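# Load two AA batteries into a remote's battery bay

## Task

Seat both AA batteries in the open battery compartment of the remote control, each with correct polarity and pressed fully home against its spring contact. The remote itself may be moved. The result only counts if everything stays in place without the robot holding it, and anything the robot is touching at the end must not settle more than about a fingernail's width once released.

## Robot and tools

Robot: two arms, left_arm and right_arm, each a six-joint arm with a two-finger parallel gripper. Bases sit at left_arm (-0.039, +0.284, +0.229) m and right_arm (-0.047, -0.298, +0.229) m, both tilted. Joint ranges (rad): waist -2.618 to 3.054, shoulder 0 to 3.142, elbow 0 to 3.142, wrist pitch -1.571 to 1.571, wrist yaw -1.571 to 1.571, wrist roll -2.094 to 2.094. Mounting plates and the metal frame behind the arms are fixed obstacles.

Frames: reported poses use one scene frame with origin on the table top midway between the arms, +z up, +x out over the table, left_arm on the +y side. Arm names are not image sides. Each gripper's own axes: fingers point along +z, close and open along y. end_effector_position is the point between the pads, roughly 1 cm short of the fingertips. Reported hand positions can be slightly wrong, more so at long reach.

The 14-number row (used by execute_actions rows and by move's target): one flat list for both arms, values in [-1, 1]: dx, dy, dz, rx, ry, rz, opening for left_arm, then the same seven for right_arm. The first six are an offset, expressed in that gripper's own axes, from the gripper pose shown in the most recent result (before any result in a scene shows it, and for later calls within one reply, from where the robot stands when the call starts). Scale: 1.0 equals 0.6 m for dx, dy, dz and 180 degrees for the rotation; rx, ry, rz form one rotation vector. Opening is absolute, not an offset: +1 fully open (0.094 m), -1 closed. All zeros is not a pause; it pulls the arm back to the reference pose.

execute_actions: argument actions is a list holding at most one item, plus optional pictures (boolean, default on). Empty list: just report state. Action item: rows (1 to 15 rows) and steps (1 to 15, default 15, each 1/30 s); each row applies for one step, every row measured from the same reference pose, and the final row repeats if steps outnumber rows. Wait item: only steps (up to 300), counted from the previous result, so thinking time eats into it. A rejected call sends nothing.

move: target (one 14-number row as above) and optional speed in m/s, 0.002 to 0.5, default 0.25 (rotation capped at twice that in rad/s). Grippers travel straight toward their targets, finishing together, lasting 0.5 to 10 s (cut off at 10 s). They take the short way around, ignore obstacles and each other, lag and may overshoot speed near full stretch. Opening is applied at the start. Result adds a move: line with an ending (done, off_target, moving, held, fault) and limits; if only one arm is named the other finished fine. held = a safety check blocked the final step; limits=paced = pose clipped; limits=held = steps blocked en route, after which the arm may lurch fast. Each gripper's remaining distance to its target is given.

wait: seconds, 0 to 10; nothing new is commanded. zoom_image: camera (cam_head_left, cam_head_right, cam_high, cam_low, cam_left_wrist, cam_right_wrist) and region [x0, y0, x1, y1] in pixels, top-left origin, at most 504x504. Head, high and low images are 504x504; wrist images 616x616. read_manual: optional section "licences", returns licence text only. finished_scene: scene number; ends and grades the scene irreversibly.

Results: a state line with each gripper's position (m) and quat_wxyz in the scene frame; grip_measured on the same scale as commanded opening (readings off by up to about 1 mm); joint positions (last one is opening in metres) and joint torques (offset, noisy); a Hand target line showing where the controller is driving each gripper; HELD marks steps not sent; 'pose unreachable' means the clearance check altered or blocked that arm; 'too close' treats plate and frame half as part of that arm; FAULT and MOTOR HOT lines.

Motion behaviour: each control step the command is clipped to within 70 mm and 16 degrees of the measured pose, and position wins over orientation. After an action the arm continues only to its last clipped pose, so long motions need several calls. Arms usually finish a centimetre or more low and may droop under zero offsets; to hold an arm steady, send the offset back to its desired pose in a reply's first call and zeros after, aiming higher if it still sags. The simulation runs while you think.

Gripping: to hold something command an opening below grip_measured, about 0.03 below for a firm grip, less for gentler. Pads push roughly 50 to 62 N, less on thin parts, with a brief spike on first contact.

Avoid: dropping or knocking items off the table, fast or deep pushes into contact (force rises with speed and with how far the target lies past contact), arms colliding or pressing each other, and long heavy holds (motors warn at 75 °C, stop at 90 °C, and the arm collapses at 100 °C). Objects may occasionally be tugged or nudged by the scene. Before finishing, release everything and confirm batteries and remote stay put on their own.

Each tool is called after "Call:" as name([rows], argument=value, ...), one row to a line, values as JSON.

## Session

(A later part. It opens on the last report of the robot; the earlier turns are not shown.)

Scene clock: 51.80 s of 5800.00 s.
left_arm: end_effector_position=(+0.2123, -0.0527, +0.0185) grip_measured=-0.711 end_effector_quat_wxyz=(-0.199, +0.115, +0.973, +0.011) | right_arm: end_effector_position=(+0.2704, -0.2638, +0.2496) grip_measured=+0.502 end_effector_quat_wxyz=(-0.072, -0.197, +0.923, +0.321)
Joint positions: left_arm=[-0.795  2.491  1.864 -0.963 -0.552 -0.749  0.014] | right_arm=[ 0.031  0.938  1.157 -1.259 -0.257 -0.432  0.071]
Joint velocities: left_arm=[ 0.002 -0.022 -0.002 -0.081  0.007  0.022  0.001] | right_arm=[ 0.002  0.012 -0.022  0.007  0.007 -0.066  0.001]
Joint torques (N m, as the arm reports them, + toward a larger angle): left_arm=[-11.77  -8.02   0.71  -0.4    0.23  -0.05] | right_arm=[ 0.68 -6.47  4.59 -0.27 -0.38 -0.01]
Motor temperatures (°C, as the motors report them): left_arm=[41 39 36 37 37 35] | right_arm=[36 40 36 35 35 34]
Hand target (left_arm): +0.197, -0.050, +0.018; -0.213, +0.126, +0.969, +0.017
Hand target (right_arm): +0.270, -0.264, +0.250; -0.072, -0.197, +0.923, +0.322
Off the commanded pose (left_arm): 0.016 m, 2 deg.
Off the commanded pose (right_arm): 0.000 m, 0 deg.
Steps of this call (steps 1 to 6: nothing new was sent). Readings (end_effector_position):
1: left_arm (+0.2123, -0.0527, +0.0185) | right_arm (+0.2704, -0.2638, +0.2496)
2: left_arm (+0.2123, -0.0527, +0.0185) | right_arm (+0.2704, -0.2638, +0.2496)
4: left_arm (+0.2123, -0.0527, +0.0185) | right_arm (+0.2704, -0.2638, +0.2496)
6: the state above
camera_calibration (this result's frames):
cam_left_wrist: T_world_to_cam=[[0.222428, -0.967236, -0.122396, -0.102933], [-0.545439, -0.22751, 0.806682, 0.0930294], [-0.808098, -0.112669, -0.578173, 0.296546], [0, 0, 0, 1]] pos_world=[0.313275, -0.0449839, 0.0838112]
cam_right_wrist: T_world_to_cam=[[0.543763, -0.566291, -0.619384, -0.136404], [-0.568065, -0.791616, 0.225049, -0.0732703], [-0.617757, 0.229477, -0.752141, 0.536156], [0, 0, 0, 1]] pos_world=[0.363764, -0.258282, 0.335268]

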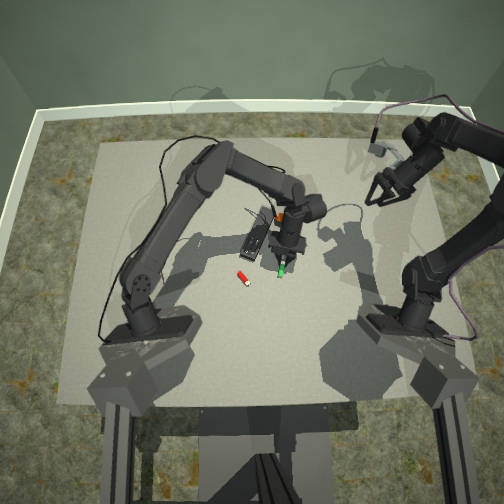

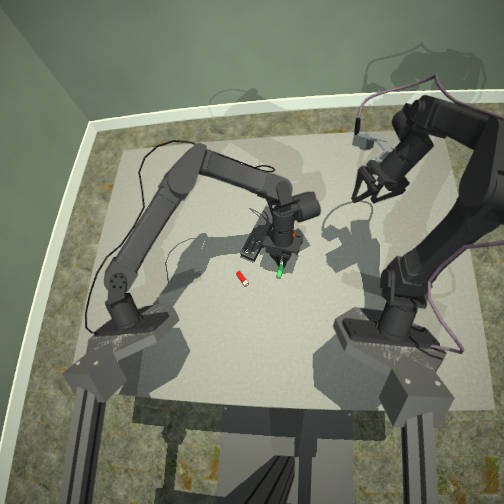

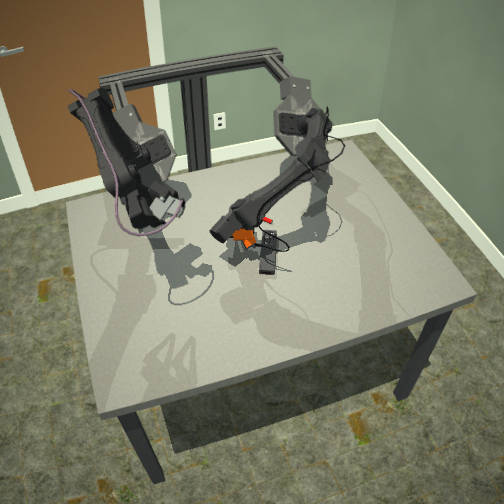

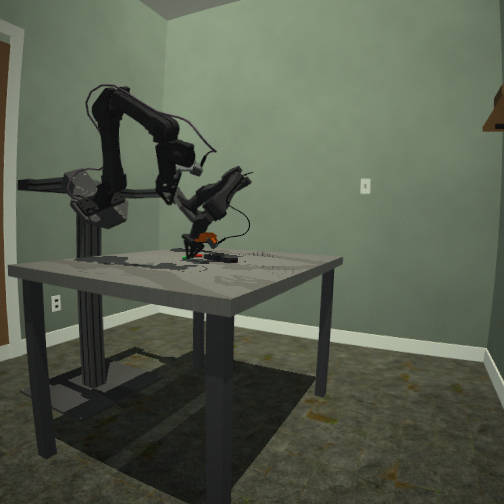

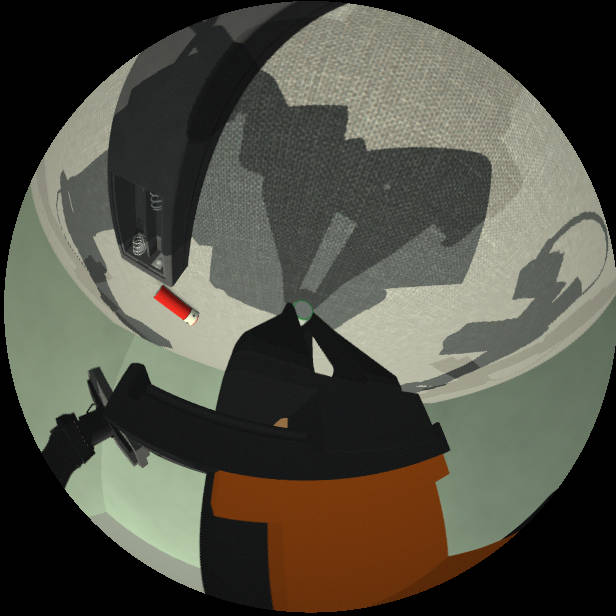

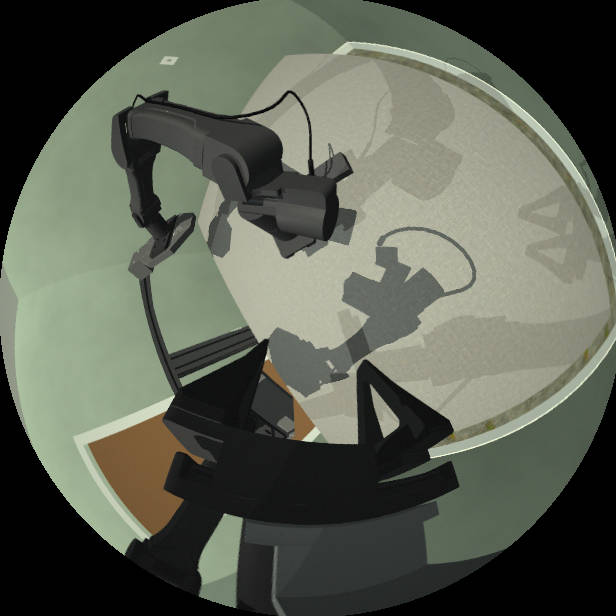

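Call:
move(target=[-0.0387,0.168,-0.150,-0.0178,-0.1431,0.056,-0.74,0,0,0,0,0,0,0.5], speed=0.15)

Call:
move(target=[0,0,0,0,0,0,-0.74,-0.345,0.055,0.416,0.157,0.0006,0.282,0.5], speed=0.25)

Scene clock: 61.73 s of 5800.00 s.
left_arm: end_effector_position=(+0.2967, +0.0344, +0.0870) grip_measured=-0.711 end_effector_quat_wxyz=(+0.017, +0.194, +0.981, -0.003) | right_arm: end_effector_position=(+0.2704, -0.2639, +0.2495) grip_measured=+0.502 end_effector_quat_wxyz=(-0.072, -0.198, +0.924, +0.321)
Joint positions: left_arm=[-0.802  1.9    1.23  -0.48  -0.824 -0.313  0.014] | right_arm=[ 0.031  0.938  1.157 -1.259 -0.256 -0.432  0.071]
Joint velocities: left_arm=[ 0.037 -0.017 -0.017 -0.022  0.007 -0.022 -0.   ] | right_arm=[ 0.007 -0.012  0.012 -0.037  0.066 -0.007 -0.001]
Joint torques (N m, as the arm reports them, + toward a larger angle): left_arm=[-9.77 -8.51  0.62  0.43 -0.16  0.01] | right_arm=[ 0.66 -6.46  4.59 -0.27 -0.37 -0.01]
Motor temperatures (°C, as the motors report them): left_arm=[41 40 36 37 37 35] | right_arm=[36 40 36 35 35 34]
Hand target (left_arm): +0.293, +0.034, +0.092; +0.026, +0.205, +0.979, -0.003
Hand target (right_arm): +0.270, -0.264, +0.250; -0.072, -0.197, +0.923, +0.321
Off the commanded pose (left_arm): 0.007 m, 2 deg.
Off the commanded pose (right_arm): 0.000 m, 0 deg.
After step 90, 4.80 s passed at rest.
move: done
camera_calibration (this result's frames):
cam_left_wrist: T_world_to_cam=[[0.0833287, -0.995143, 0.052417, -0.00201035], [-0.85212, -0.0438835, 0.521504, 0.213172], [-0.51667, -0.0881218, -0.851637, 0.350633], [0, 0, 0, 1]] pos_world=[0.362977, 0.0382525, 0.187547]
cam_right_wrist: T_world_to_cam=[[0.543988, -0.566806, -0.618715, -0.136923], [-0.567843, -0.79154, 0.225872, -0.0736335], [-0.617764, 0.228461, -0.752445, 0.535906], [0, 0, 0, 1]] pos_world=[0.363736, -0.258327, 0.335155]

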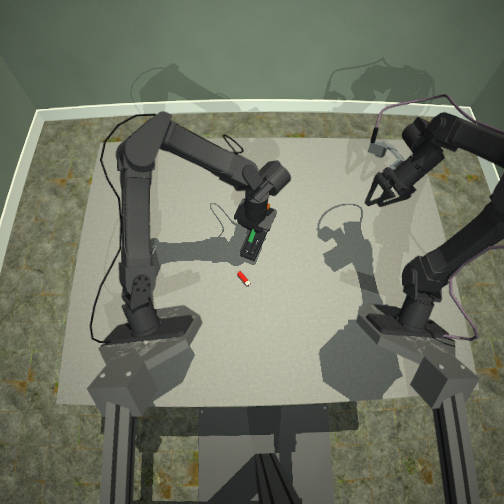

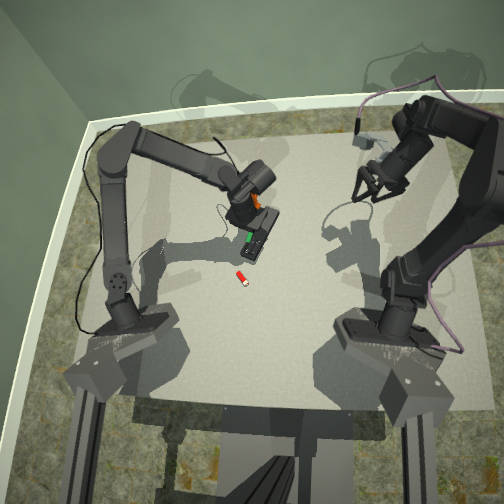

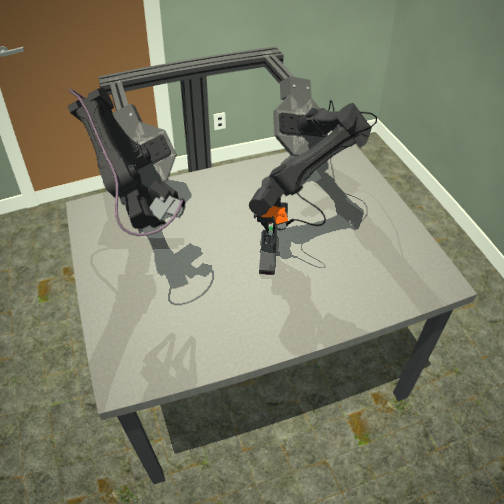

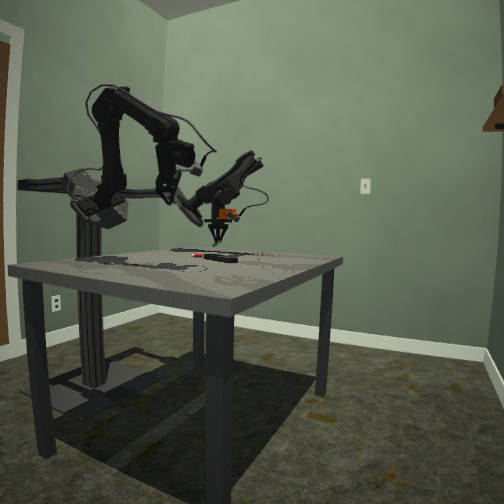

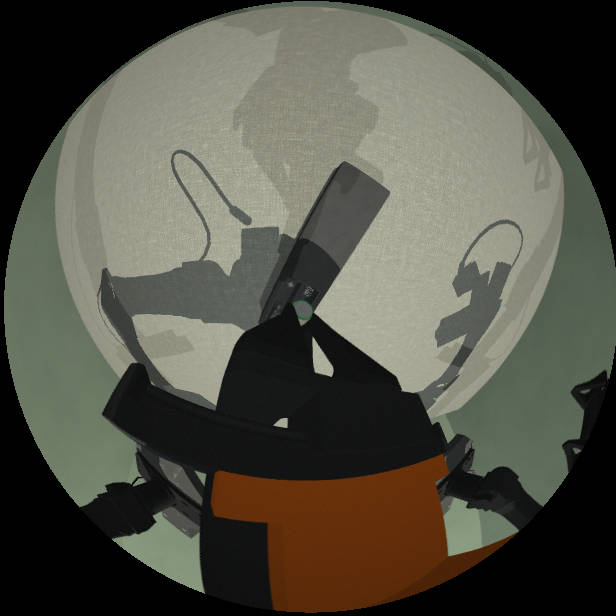

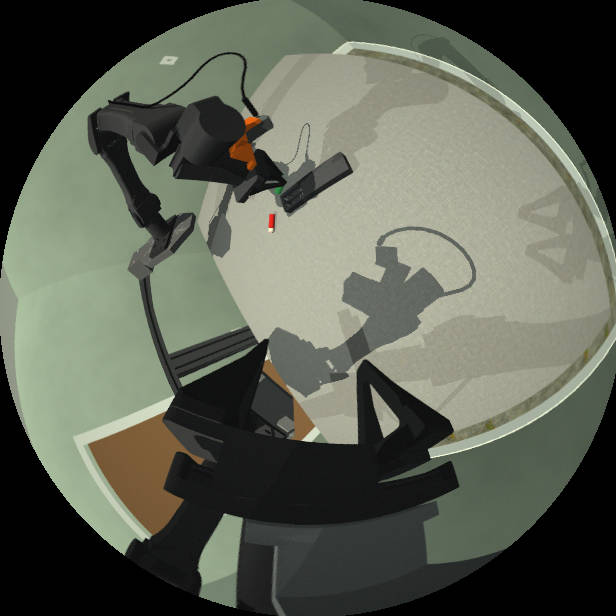

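Scene clock: 64.60 s of 5800.00 s.
left_arm: end_effector_position=(+0.2968, +0.0344, +0.0870) grip_measured=-0.711 end_effector_quat_wxyz=(+0.018, +0.194, +0.981, -0.003) | right_arm: end_effector_position=(+0.3842, -0.0223, +0.0701) grip_measured=+0.502 end_effector_quat_wxyz=(-0.156, +0.205, +0.966, +0.030)
Joint positions: left_arm=[-0.802  1.9    1.23  -0.479 -0.824 -0.313  0.014] | right_arm=[ 0.609  2.268  2.176 -1.159  0.463  1.04   0.071]
Joint velocities: left_arm=[-0.012 -0.007  0.002  0.037 -0.051  0.037 -0.   ] | right_arm=[-0.002 -0.002  0.002 -0.022 -0.037 -0.007 -0.   ]
Joint torques (N m, as the arm reports them, + toward a larger angle): left_arm=[-7.97 -7.44  2.26  0.33 -0.04  0.01] | right_arm=[10.73 -9.52  5.2  -0.21 -0.03  0.08]
Motor temperatures (°C, as the motors report them): left_arm=[41 40 36 37 37 35] | right_arm=[36 40 36 35 35 34]
Hand target (left_arm): +0.297, +0.034, +0.087; +0.017, +0.194, +0.981, -0.003
Hand target (right_arm): +0.385, -0.015, +0.076; -0.150, +0.203, +0.967, +0.033
Off the commanded pose (left_arm): 0.000 m, 0 deg.
Off the commanded pose (right_arm): 0.008 m, 1 deg.
move: done
camera_calibration (this result's frames):
cam_left_wrist: T_world_to_cam=[[0.0835938, -0.99511, 0.0526093, -0.00215867], [-0.852209, -0.044027, 0.521346, 0.213261], [-0.516481, -0.0884154, -0.851722, 0.35062], [0, 0, 0, 1]] pos_world=[0.363012, 0.0382414, 0.187562]
cam_right_wrist: T_world_to_cam=[[-0.165107, -0.981164, -0.10028, 0.0539434], [-0.694359, 0.0434285, 0.718318, 0.255529], [-0.700433, 0.18823, -0.68845, 0.442346], [0, 0, 0, 1]] pos_world=[0.496169, -0.0414325, 0.126391]

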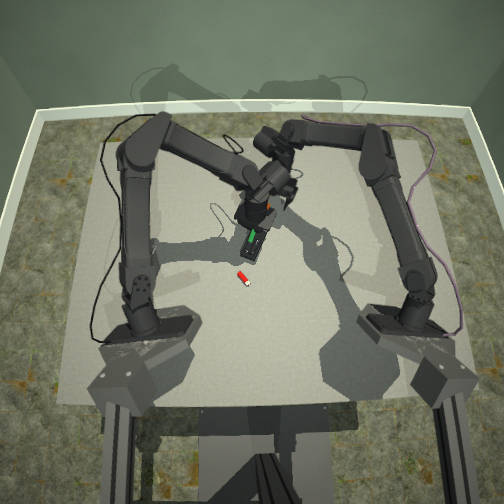

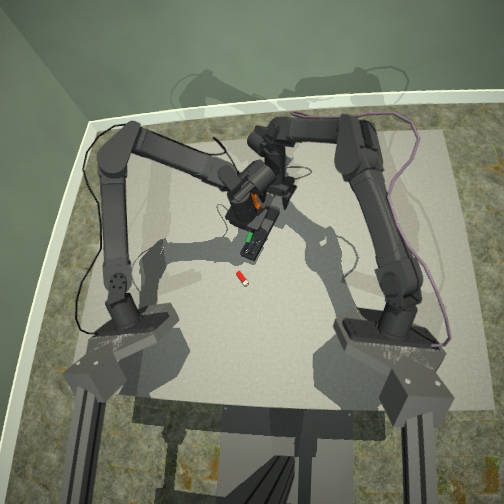

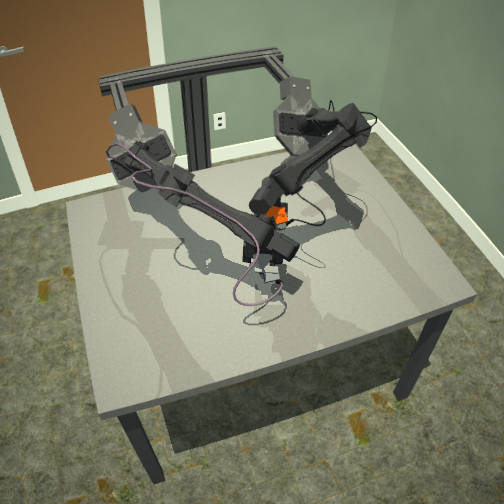

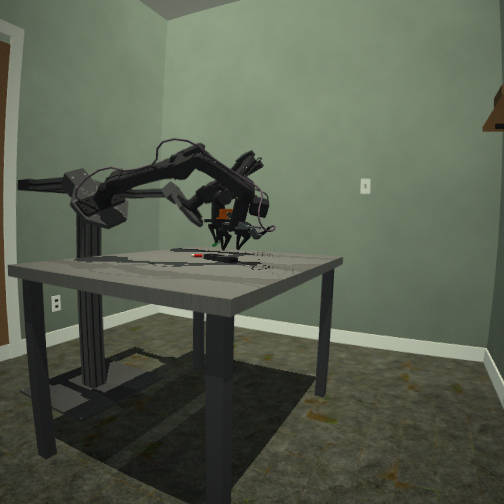

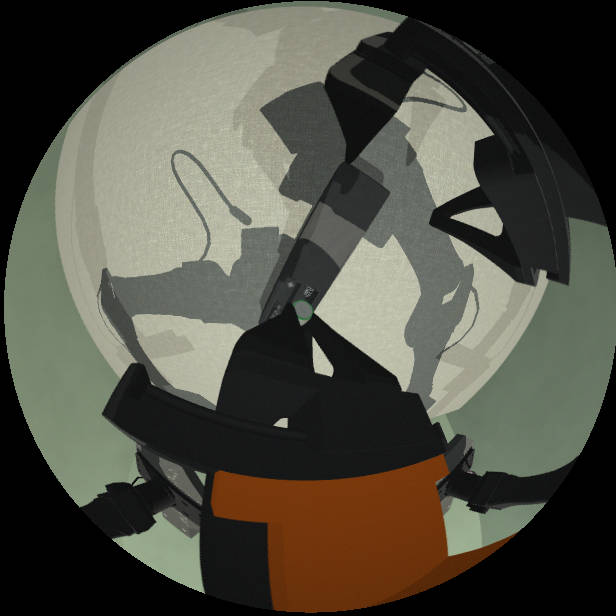

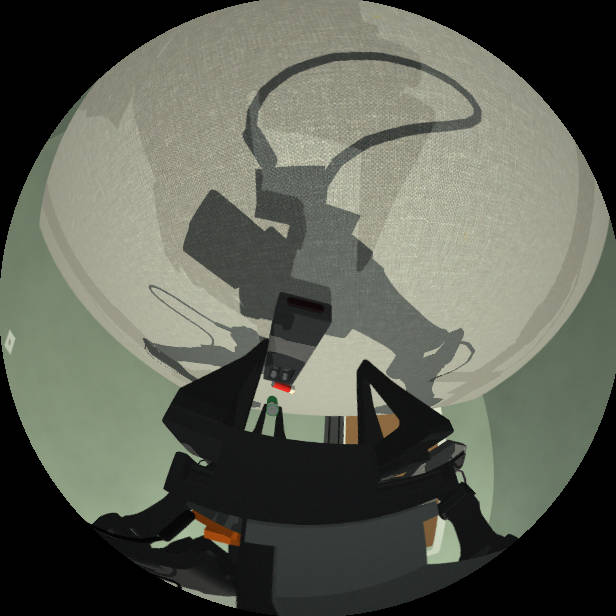

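Call:
move(target=[0,0,0,0,0,0,-0.74,-0.01,0.038,0.04,0,0,0,0.7], speed=0.08)

Scene clock: 67.37 s of 5800.00 s.
left_arm: end_effector_position=(+0.2968, +0.0344, +0.0870) grip_measured=-0.711 end_effector_quat_wxyz=(+0.018, +0.194, +0.981, -0.003) | right_arm: end_effector_position=(+0.3891, -0.0044, +0.0401) grip_measured=+0.698 end_effector_quat_wxyz=(-0.157, +0.211, +0.965, +0.024)
Joint positions: left_arm=[-0.802  1.9    1.23  -0.479 -0.824 -0.313  0.014] | right_arm=[ 0.591  2.43   2.378 -1.199  0.463  1.04   0.08 ]
Joint velocities: left_arm=[-0.002  0.012  0.007  0.037 -0.051 -0.095 -0.001] | right_arm=[-0.002 -0.017  0.081 -0.007 -0.066  0.007 -0.   ]
Joint torques (N m, as the arm reports them, + toward a larger angle): left_arm=[-7.96 -7.44  2.27  0.33 -0.04  0.01] | right_arm=[ 10.19 -10.31   5.14  -0.23  -0.2   -0.1 ]
Motor temperatures (°C, as the motors report them): left_arm=[41 40 36 37 37 35] | right_arm=[37 40 36 35 35 34]
Hand target (left_arm): +0.297, +0.034, +0.087; +0.018, +0.194, +0.981, -0.003
Hand target (right_arm): +0.392, -0.001, +0.046; -0.155, +0.205, +0.966, +0.030
Off the commanded pose (left_arm): 0.000 m, 0 deg.
Off the commanded pose (right_arm): 0.007 m, 1 deg.
move: done
camera_calibration (this result's frames):
cam_left_wrist: T_world_to_cam=[[0.0835938, -0.99511, 0.0526093, -0.00215867], [-0.852209, -0.044027, 0.521346, 0.213261], [-0.516481, -0.0884154, -0.851722, 0.35062], [0, 0, 0, 1]] pos_world=[0.363012, 0.0382414, 0.187562]
cam_right_wrist: T_world_to_cam=[[-0.176252, -0.980559, -0.0862475, 0.0730774], [-0.690115, 0.0606142, 0.721157, 0.277989], [-0.70191, 0.186626, -0.687382, 0.422333], [0, 0, 0, 1]] pos_world=[0.501164, -0.0240116, 0.0961329]

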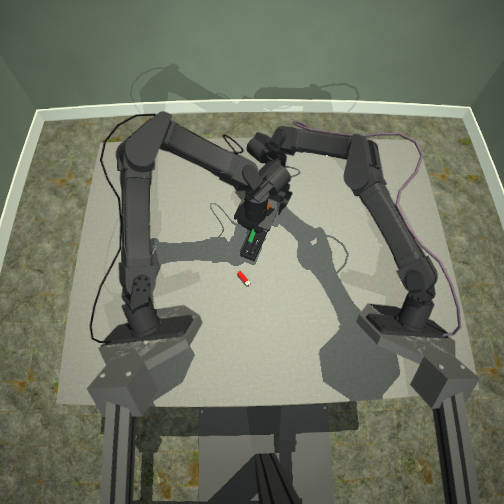

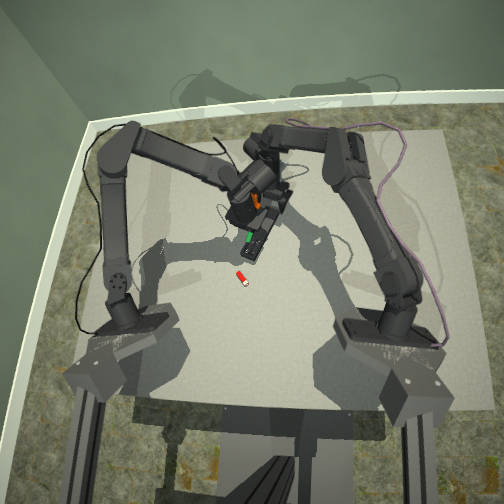

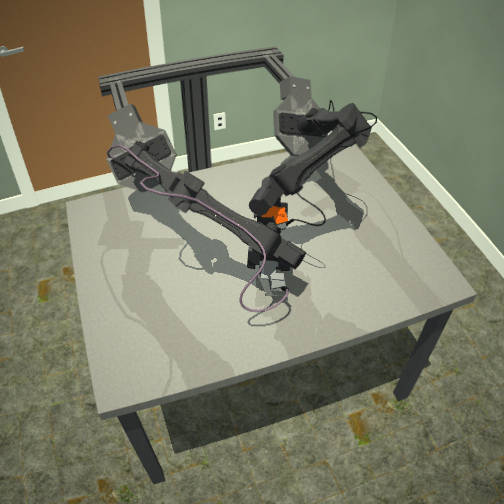

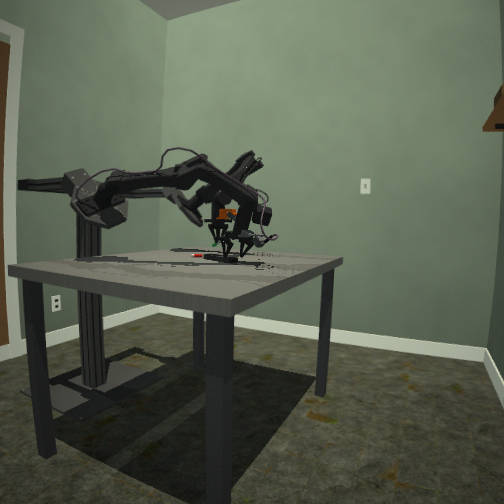

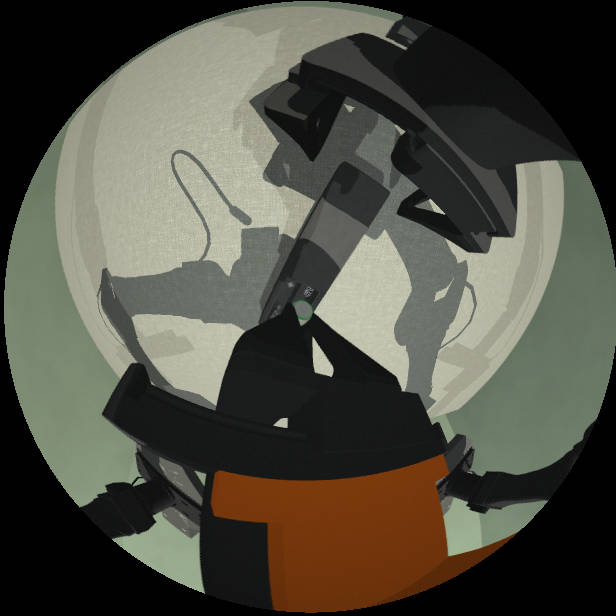

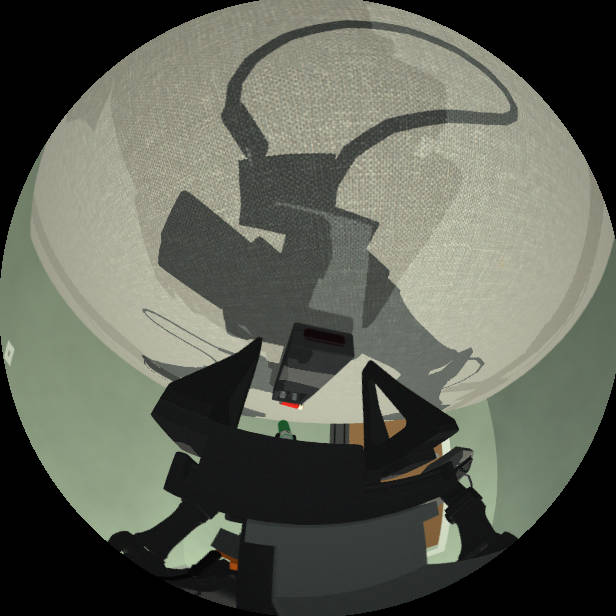

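Call:
execute_actions(actions=[])

Scene clock: 74.27 s of 5800.00 s.
left_arm: end_effector_position=(+0.2968, +0.0344, +0.0870) grip_measured=-0.711 end_effector_quat_wxyz=(+0.018, +0.194, +0.981, -0.003) | right_arm: end_effector_position=(+0.3893, -0.0052, +0.0410) grip_measured=+0.698 end_effector_quat_wxyz=(-0.158, +0.210, +0.965, +0.023)
Joint positions: left_arm=[-0.802  1.9    1.23  -0.479 -0.824 -0.313  0.014] | right_arm=[ 0.591  2.43   2.382 -1.206  0.463  1.04   0.08 ]
Joint velocities: left_arm=[ 0.012 -0.007 -0.037 -0.007  0.037 -0.037 -0.001] | right_arm=[ 0.012 -0.012  0.012 -0.037 -0.007 -0.022 -0.001]
Joint torques (N m, as the arm reports them, + toward a larger angle): left_arm=[-7.95 -7.44  2.27  0.33 -0.04  0.01] | right_arm=[ 10.15 -10.27   5.18  -0.23  -0.2   -0.1 ]
Motor temperatures (°C, as the motors report them): left_arm=[40 40 36 37 37 35] | right_arm=[38 41 36 35 35 34]
Hand target (left_arm): +0.297, +0.034, +0.087; +0.018, +0.194, +0.981, -0.003
Hand target (right_arm): +0.392, -0.001, +0.046; -0.156, +0.205, +0.966, +0.030
Off the commanded pose (left_arm): 0.000 m, 0 deg.
Off the commanded pose (right_arm): 0.007 m, 1 deg.
Steps of this call (steps 1 to 90: nothing new was sent; then 3.90 s passed at rest). Readings (end_effector_position):
1: left_arm (+0.2968, +0.0344, +0.0870) | right_arm (+0.3895, -0.0045, +0.0404)
2: left_arm (+0.2968, +0.0344, +0.0870) | right_arm (+0.3899, -0.0046, +0.0407)
4: left_arm (+0.2968, +0.0344, +0.0870) | right_arm (+0.3900, -0.0047, +0.0408)
8: left_arm (+0.2968, +0.0344, +0.0870) | right_arm (+0.3895, -0.0050, +0.0409)
90: the state above
camera_calibration (this result's frames):
cam_left_wrist: T_world_to_cam=[[0.0835938, -0.99511, 0.0526093, -0.00215867], [-0.852209, -0.044027, 0.521346, 0.213261], [-0.516481, -0.0884154, -0.851722, 0.35062], [0, 0, 0, 1]] pos_world=[0.363012, 0.0382414, 0.187562]
cam_right_wrist: T_world_to_cam=[[-0.174686, -0.980946, -0.0850266, 0.0717689], [-0.688929, 0.060073, 0.722336, 0.277007], [-0.703464, 0.184759, -0.686296, 0.423717], [0, 0, 0, 1]] pos_world=[0.501445, -0.0245247, 0.0968053]

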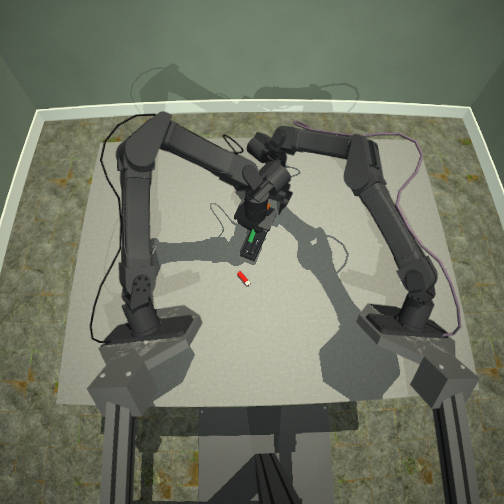

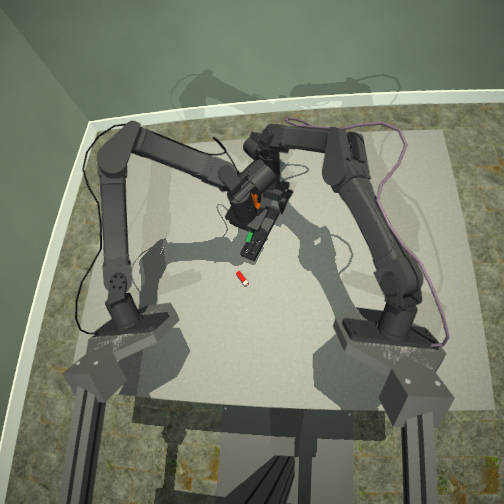

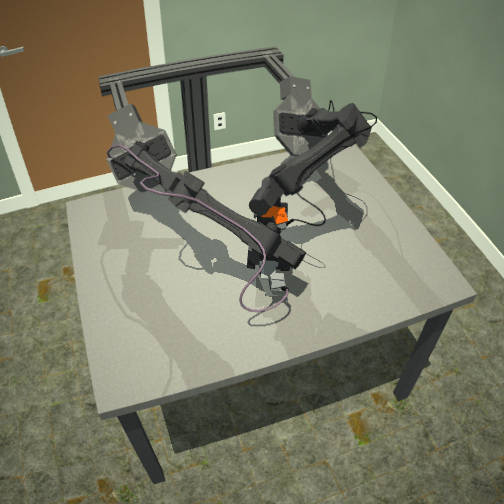

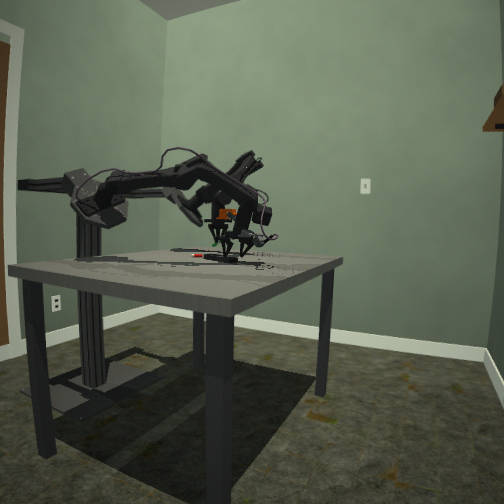

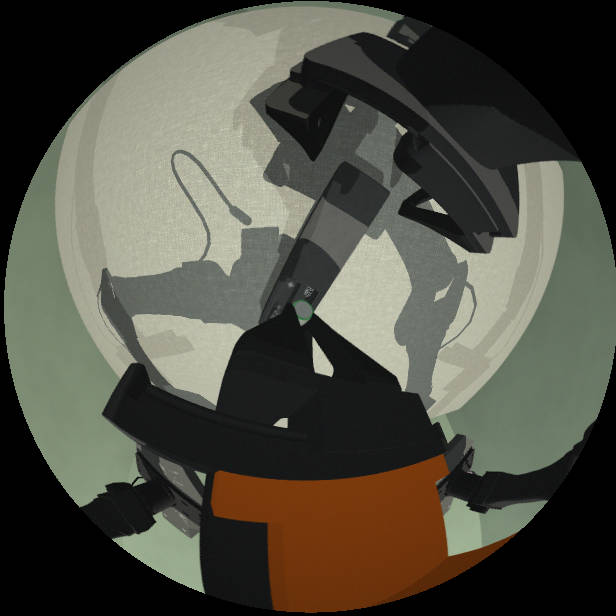

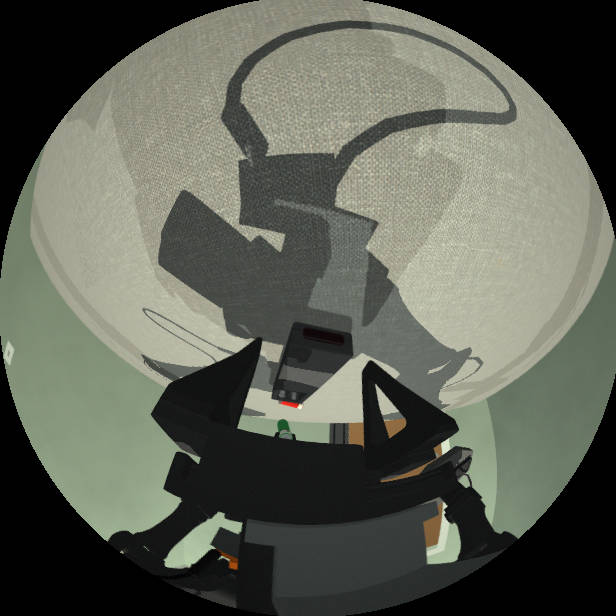

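Call:
move(target=[0,0,0,0,0,0,-0.74, 0.01,0,0.038,0,0,0,0.7], speed=0.05)

Scene clock: 76.43 s of 5800.00 s.
left_arm: end_effector_position=(+0.2968, +0.0344, +0.0870) grip_measured=-0.711 end_effector_quat_wxyz=(+0.018, +0.194, +0.981, -0.003) | right_arm: end_effector_position=(+0.3813, -0.0067, +0.0220) grip_measured=+0.698 end_effector_quat_wxyz=(-0.158, +0.217, +0.963, +0.017)
Joint positions: left_arm=[-0.802  1.9    1.23  -0.479 -0.824 -0.313  0.014] | right_arm=[ 0.571  2.43   2.311 -1.133  0.463  1.038  0.08 ]
Joint velocities: left_arm=[-0.002 -0.017  0.027  0.037 -0.022  0.037  0.001] | right_arm=[ 0.007  0.007  0.012  0.037 -0.007 -0.007 -0.   ]
Joint torques (N m, as the arm reports them, + toward a larger angle): left_arm=[-7.96 -7.45  2.26  0.33 -0.04  0.02] | right_arm=[ 10.11 -10.36   2.87   0.02  -0.16  -0.08]
Motor temperatures (°C, as the motors report them): left_arm=[40 40 36 37 37 35] | right_arm=[38 41 36 35 35 34]
Hand target (left_arm): +0.297, +0.034, +0.087; +0.018, +0.194, +0.981, -0.003
Hand target (right_arm): +0.377, -0.001, +0.021; -0.158, +0.210, +0.965, +0.022
Off the commanded pose (left_arm): 0.000 m, 0 deg.
Off the commanded pose (right_arm): 0.008 m, 1 deg.
move: done
camera_calibration (this result's frames):
cam_left_wrist: T_world_to_cam=[[0.0835938, -0.99511, 0.0526093, -0.00215867], [-0.852209, -0.044027, 0.521346, 0.213261], [-0.516481, -0.0884154, -0.851722, 0.35062], [0, 0, 0, 1]] pos_world=[0.363012, 0.0382414, 0.187562]
cam_right_wrist: T_world_to_cam=[[-0.187769, -0.979572, -0.0719806, 0.0719942], [-0.685648, 0.0782487, 0.723715, 0.284125], [-0.703299, 0.185245, -0.686335, 0.405353], [0, 0, 0, 1]] pos_world=[0.493413, -0.0267984, 0.077764]

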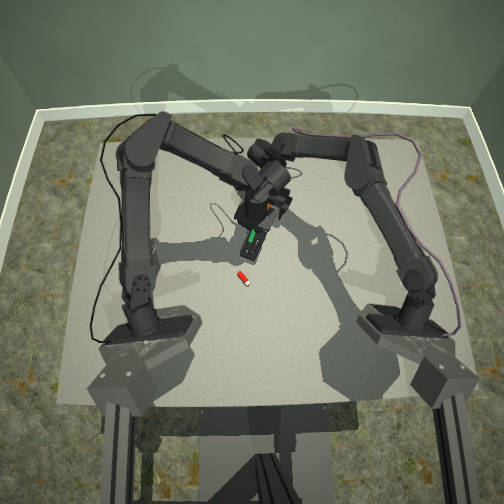

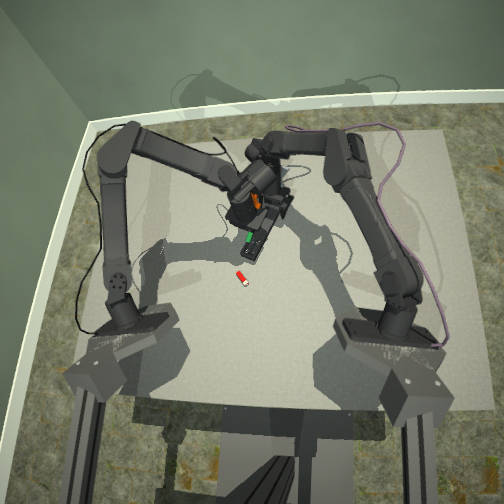

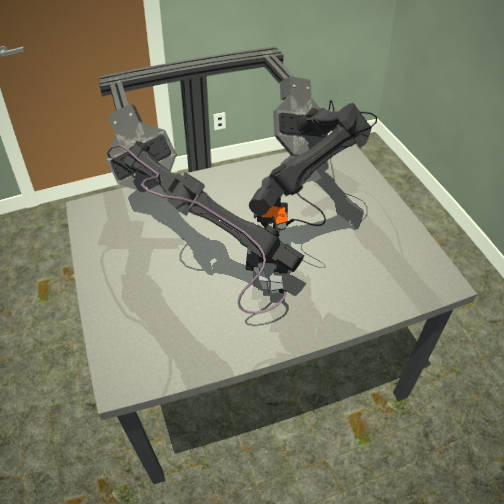

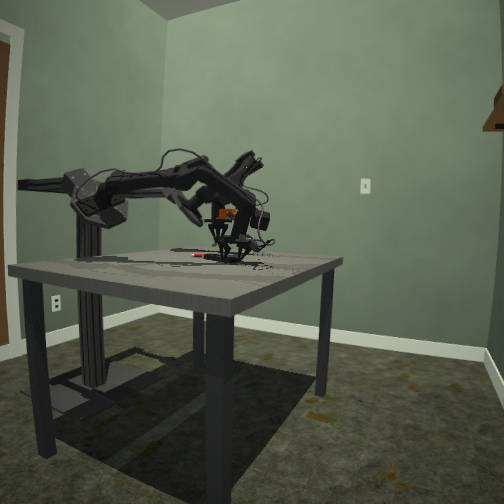

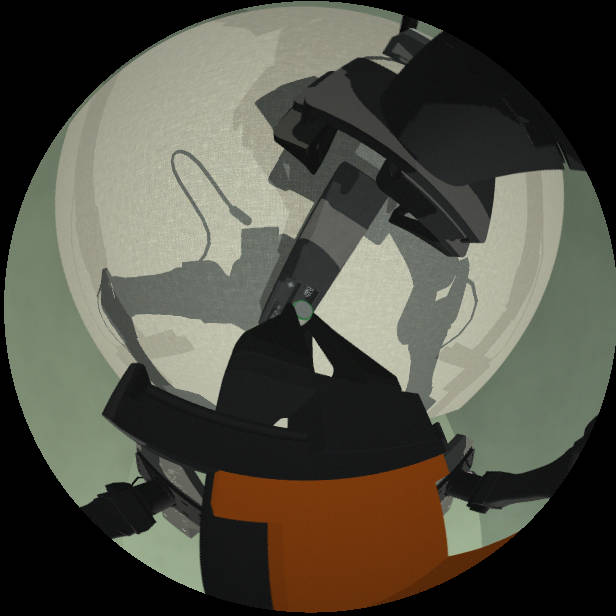

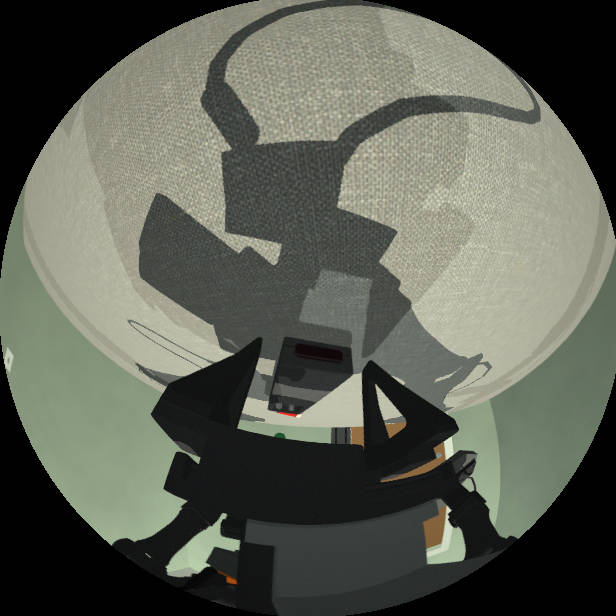

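Call:
move(target=[0,0,0,0,0,0,-0.74, 0.025,0.004,0.016,0,0,0,0.3], speed=0.04)

Scene clock: 78.43 s of 5800.00 s.
left_arm: end_effector_position=(+0.2968, +0.0344, +0.0870) grip_measured=-0.711 end_effector_quat_wxyz=(+0.018, +0.194, +0.981, -0.003) | right_arm: end_effector_position=(+0.3741, -0.0010, +0.0205) grip_measured=+0.302 end_effector_quat_wxyz=(-0.157, +0.217, +0.963, +0.021)
Joint positions: left_arm=[-0.802  1.9    1.23  -0.479 -0.824 -0.313  0.014] | right_arm=[ 0.581  2.418  2.259 -1.09   0.462  1.044  0.061]
Joint velocities: left_arm=[-0.027 -0.022 -0.017  0.022  0.037  0.022 -0.   ] | right_arm=[ 0.012 -0.002  0.002  0.007 -0.051  0.066 -0.   ]
Joint torques (N m, as the arm reports them, + toward a larger angle): left_arm=[-7.96 -7.46  2.27  0.33 -0.04  0.01] | right_arm=[ 10.04 -10.28   1.98   0.05  -0.09   0.11]
Motor temperatures (°C, as the motors report them): left_arm=[40 40 36 36 37 35] | right_arm=[38 41 36 35 35 34]
Hand target (left_arm): +0.297, +0.034, +0.087; +0.018, +0.194, +0.981, -0.003
Hand target (right_arm): +0.367, +0.002, +0.018; -0.158, +0.217, +0.963, +0.017
Off the commanded pose (left_arm): 0.000 m, 0 deg.
Off the commanded pose (right_arm): 0.009 m, 0 deg.
move: done
camera_calibration (this result's frames):
cam_left_wrist: T_world_to_cam=[[0.0835938, -0.99511, 0.0526093, -0.00215867], [-0.852209, -0.044027, 0.521346, 0.213261], [-0.516481, -0.0884154, -0.851722, 0.35062], [0, 0, 0, 1]] pos_world=[0.363012, 0.0382414, 0.187562]
cam_right_wrist: T_world_to_cam=[[-0.188426, -0.978861, -0.0795457, 0.0765872], [-0.687763, 0.0737036, 0.722185, 0.28068], [-0.701055, 0.190787, -0.687111, 0.397399], [0, 0, 0, 1]] pos_world=[0.486071, -0.0215374, 0.0764465]

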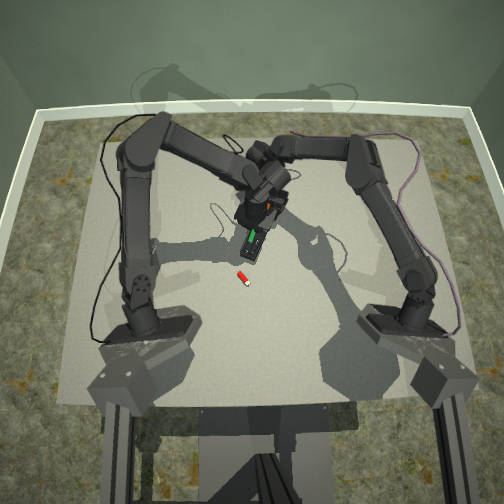

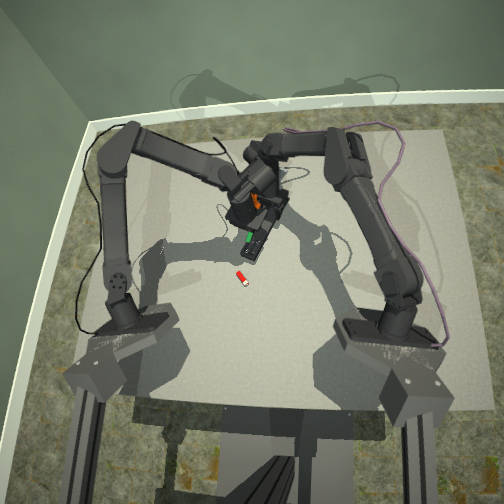

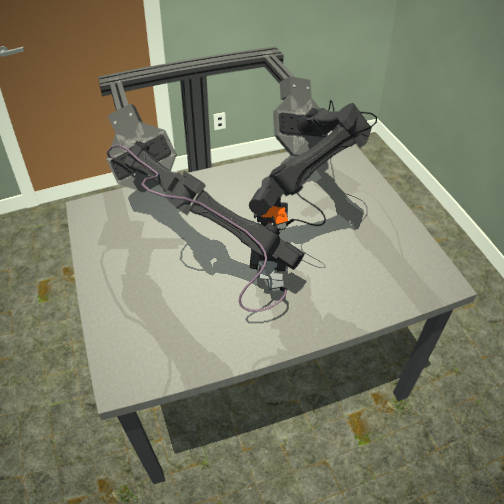

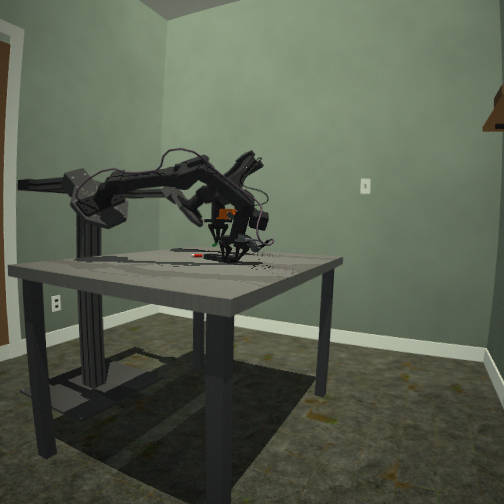

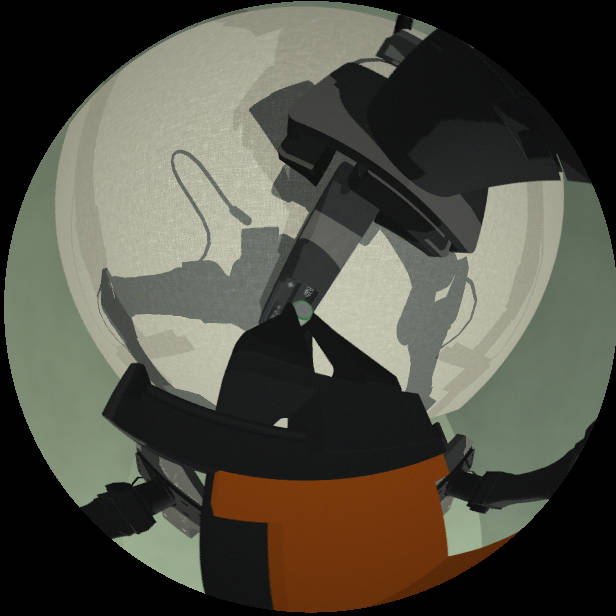

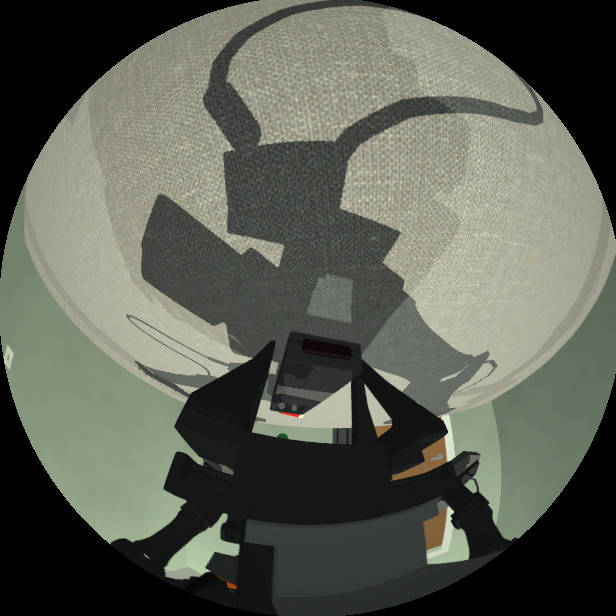

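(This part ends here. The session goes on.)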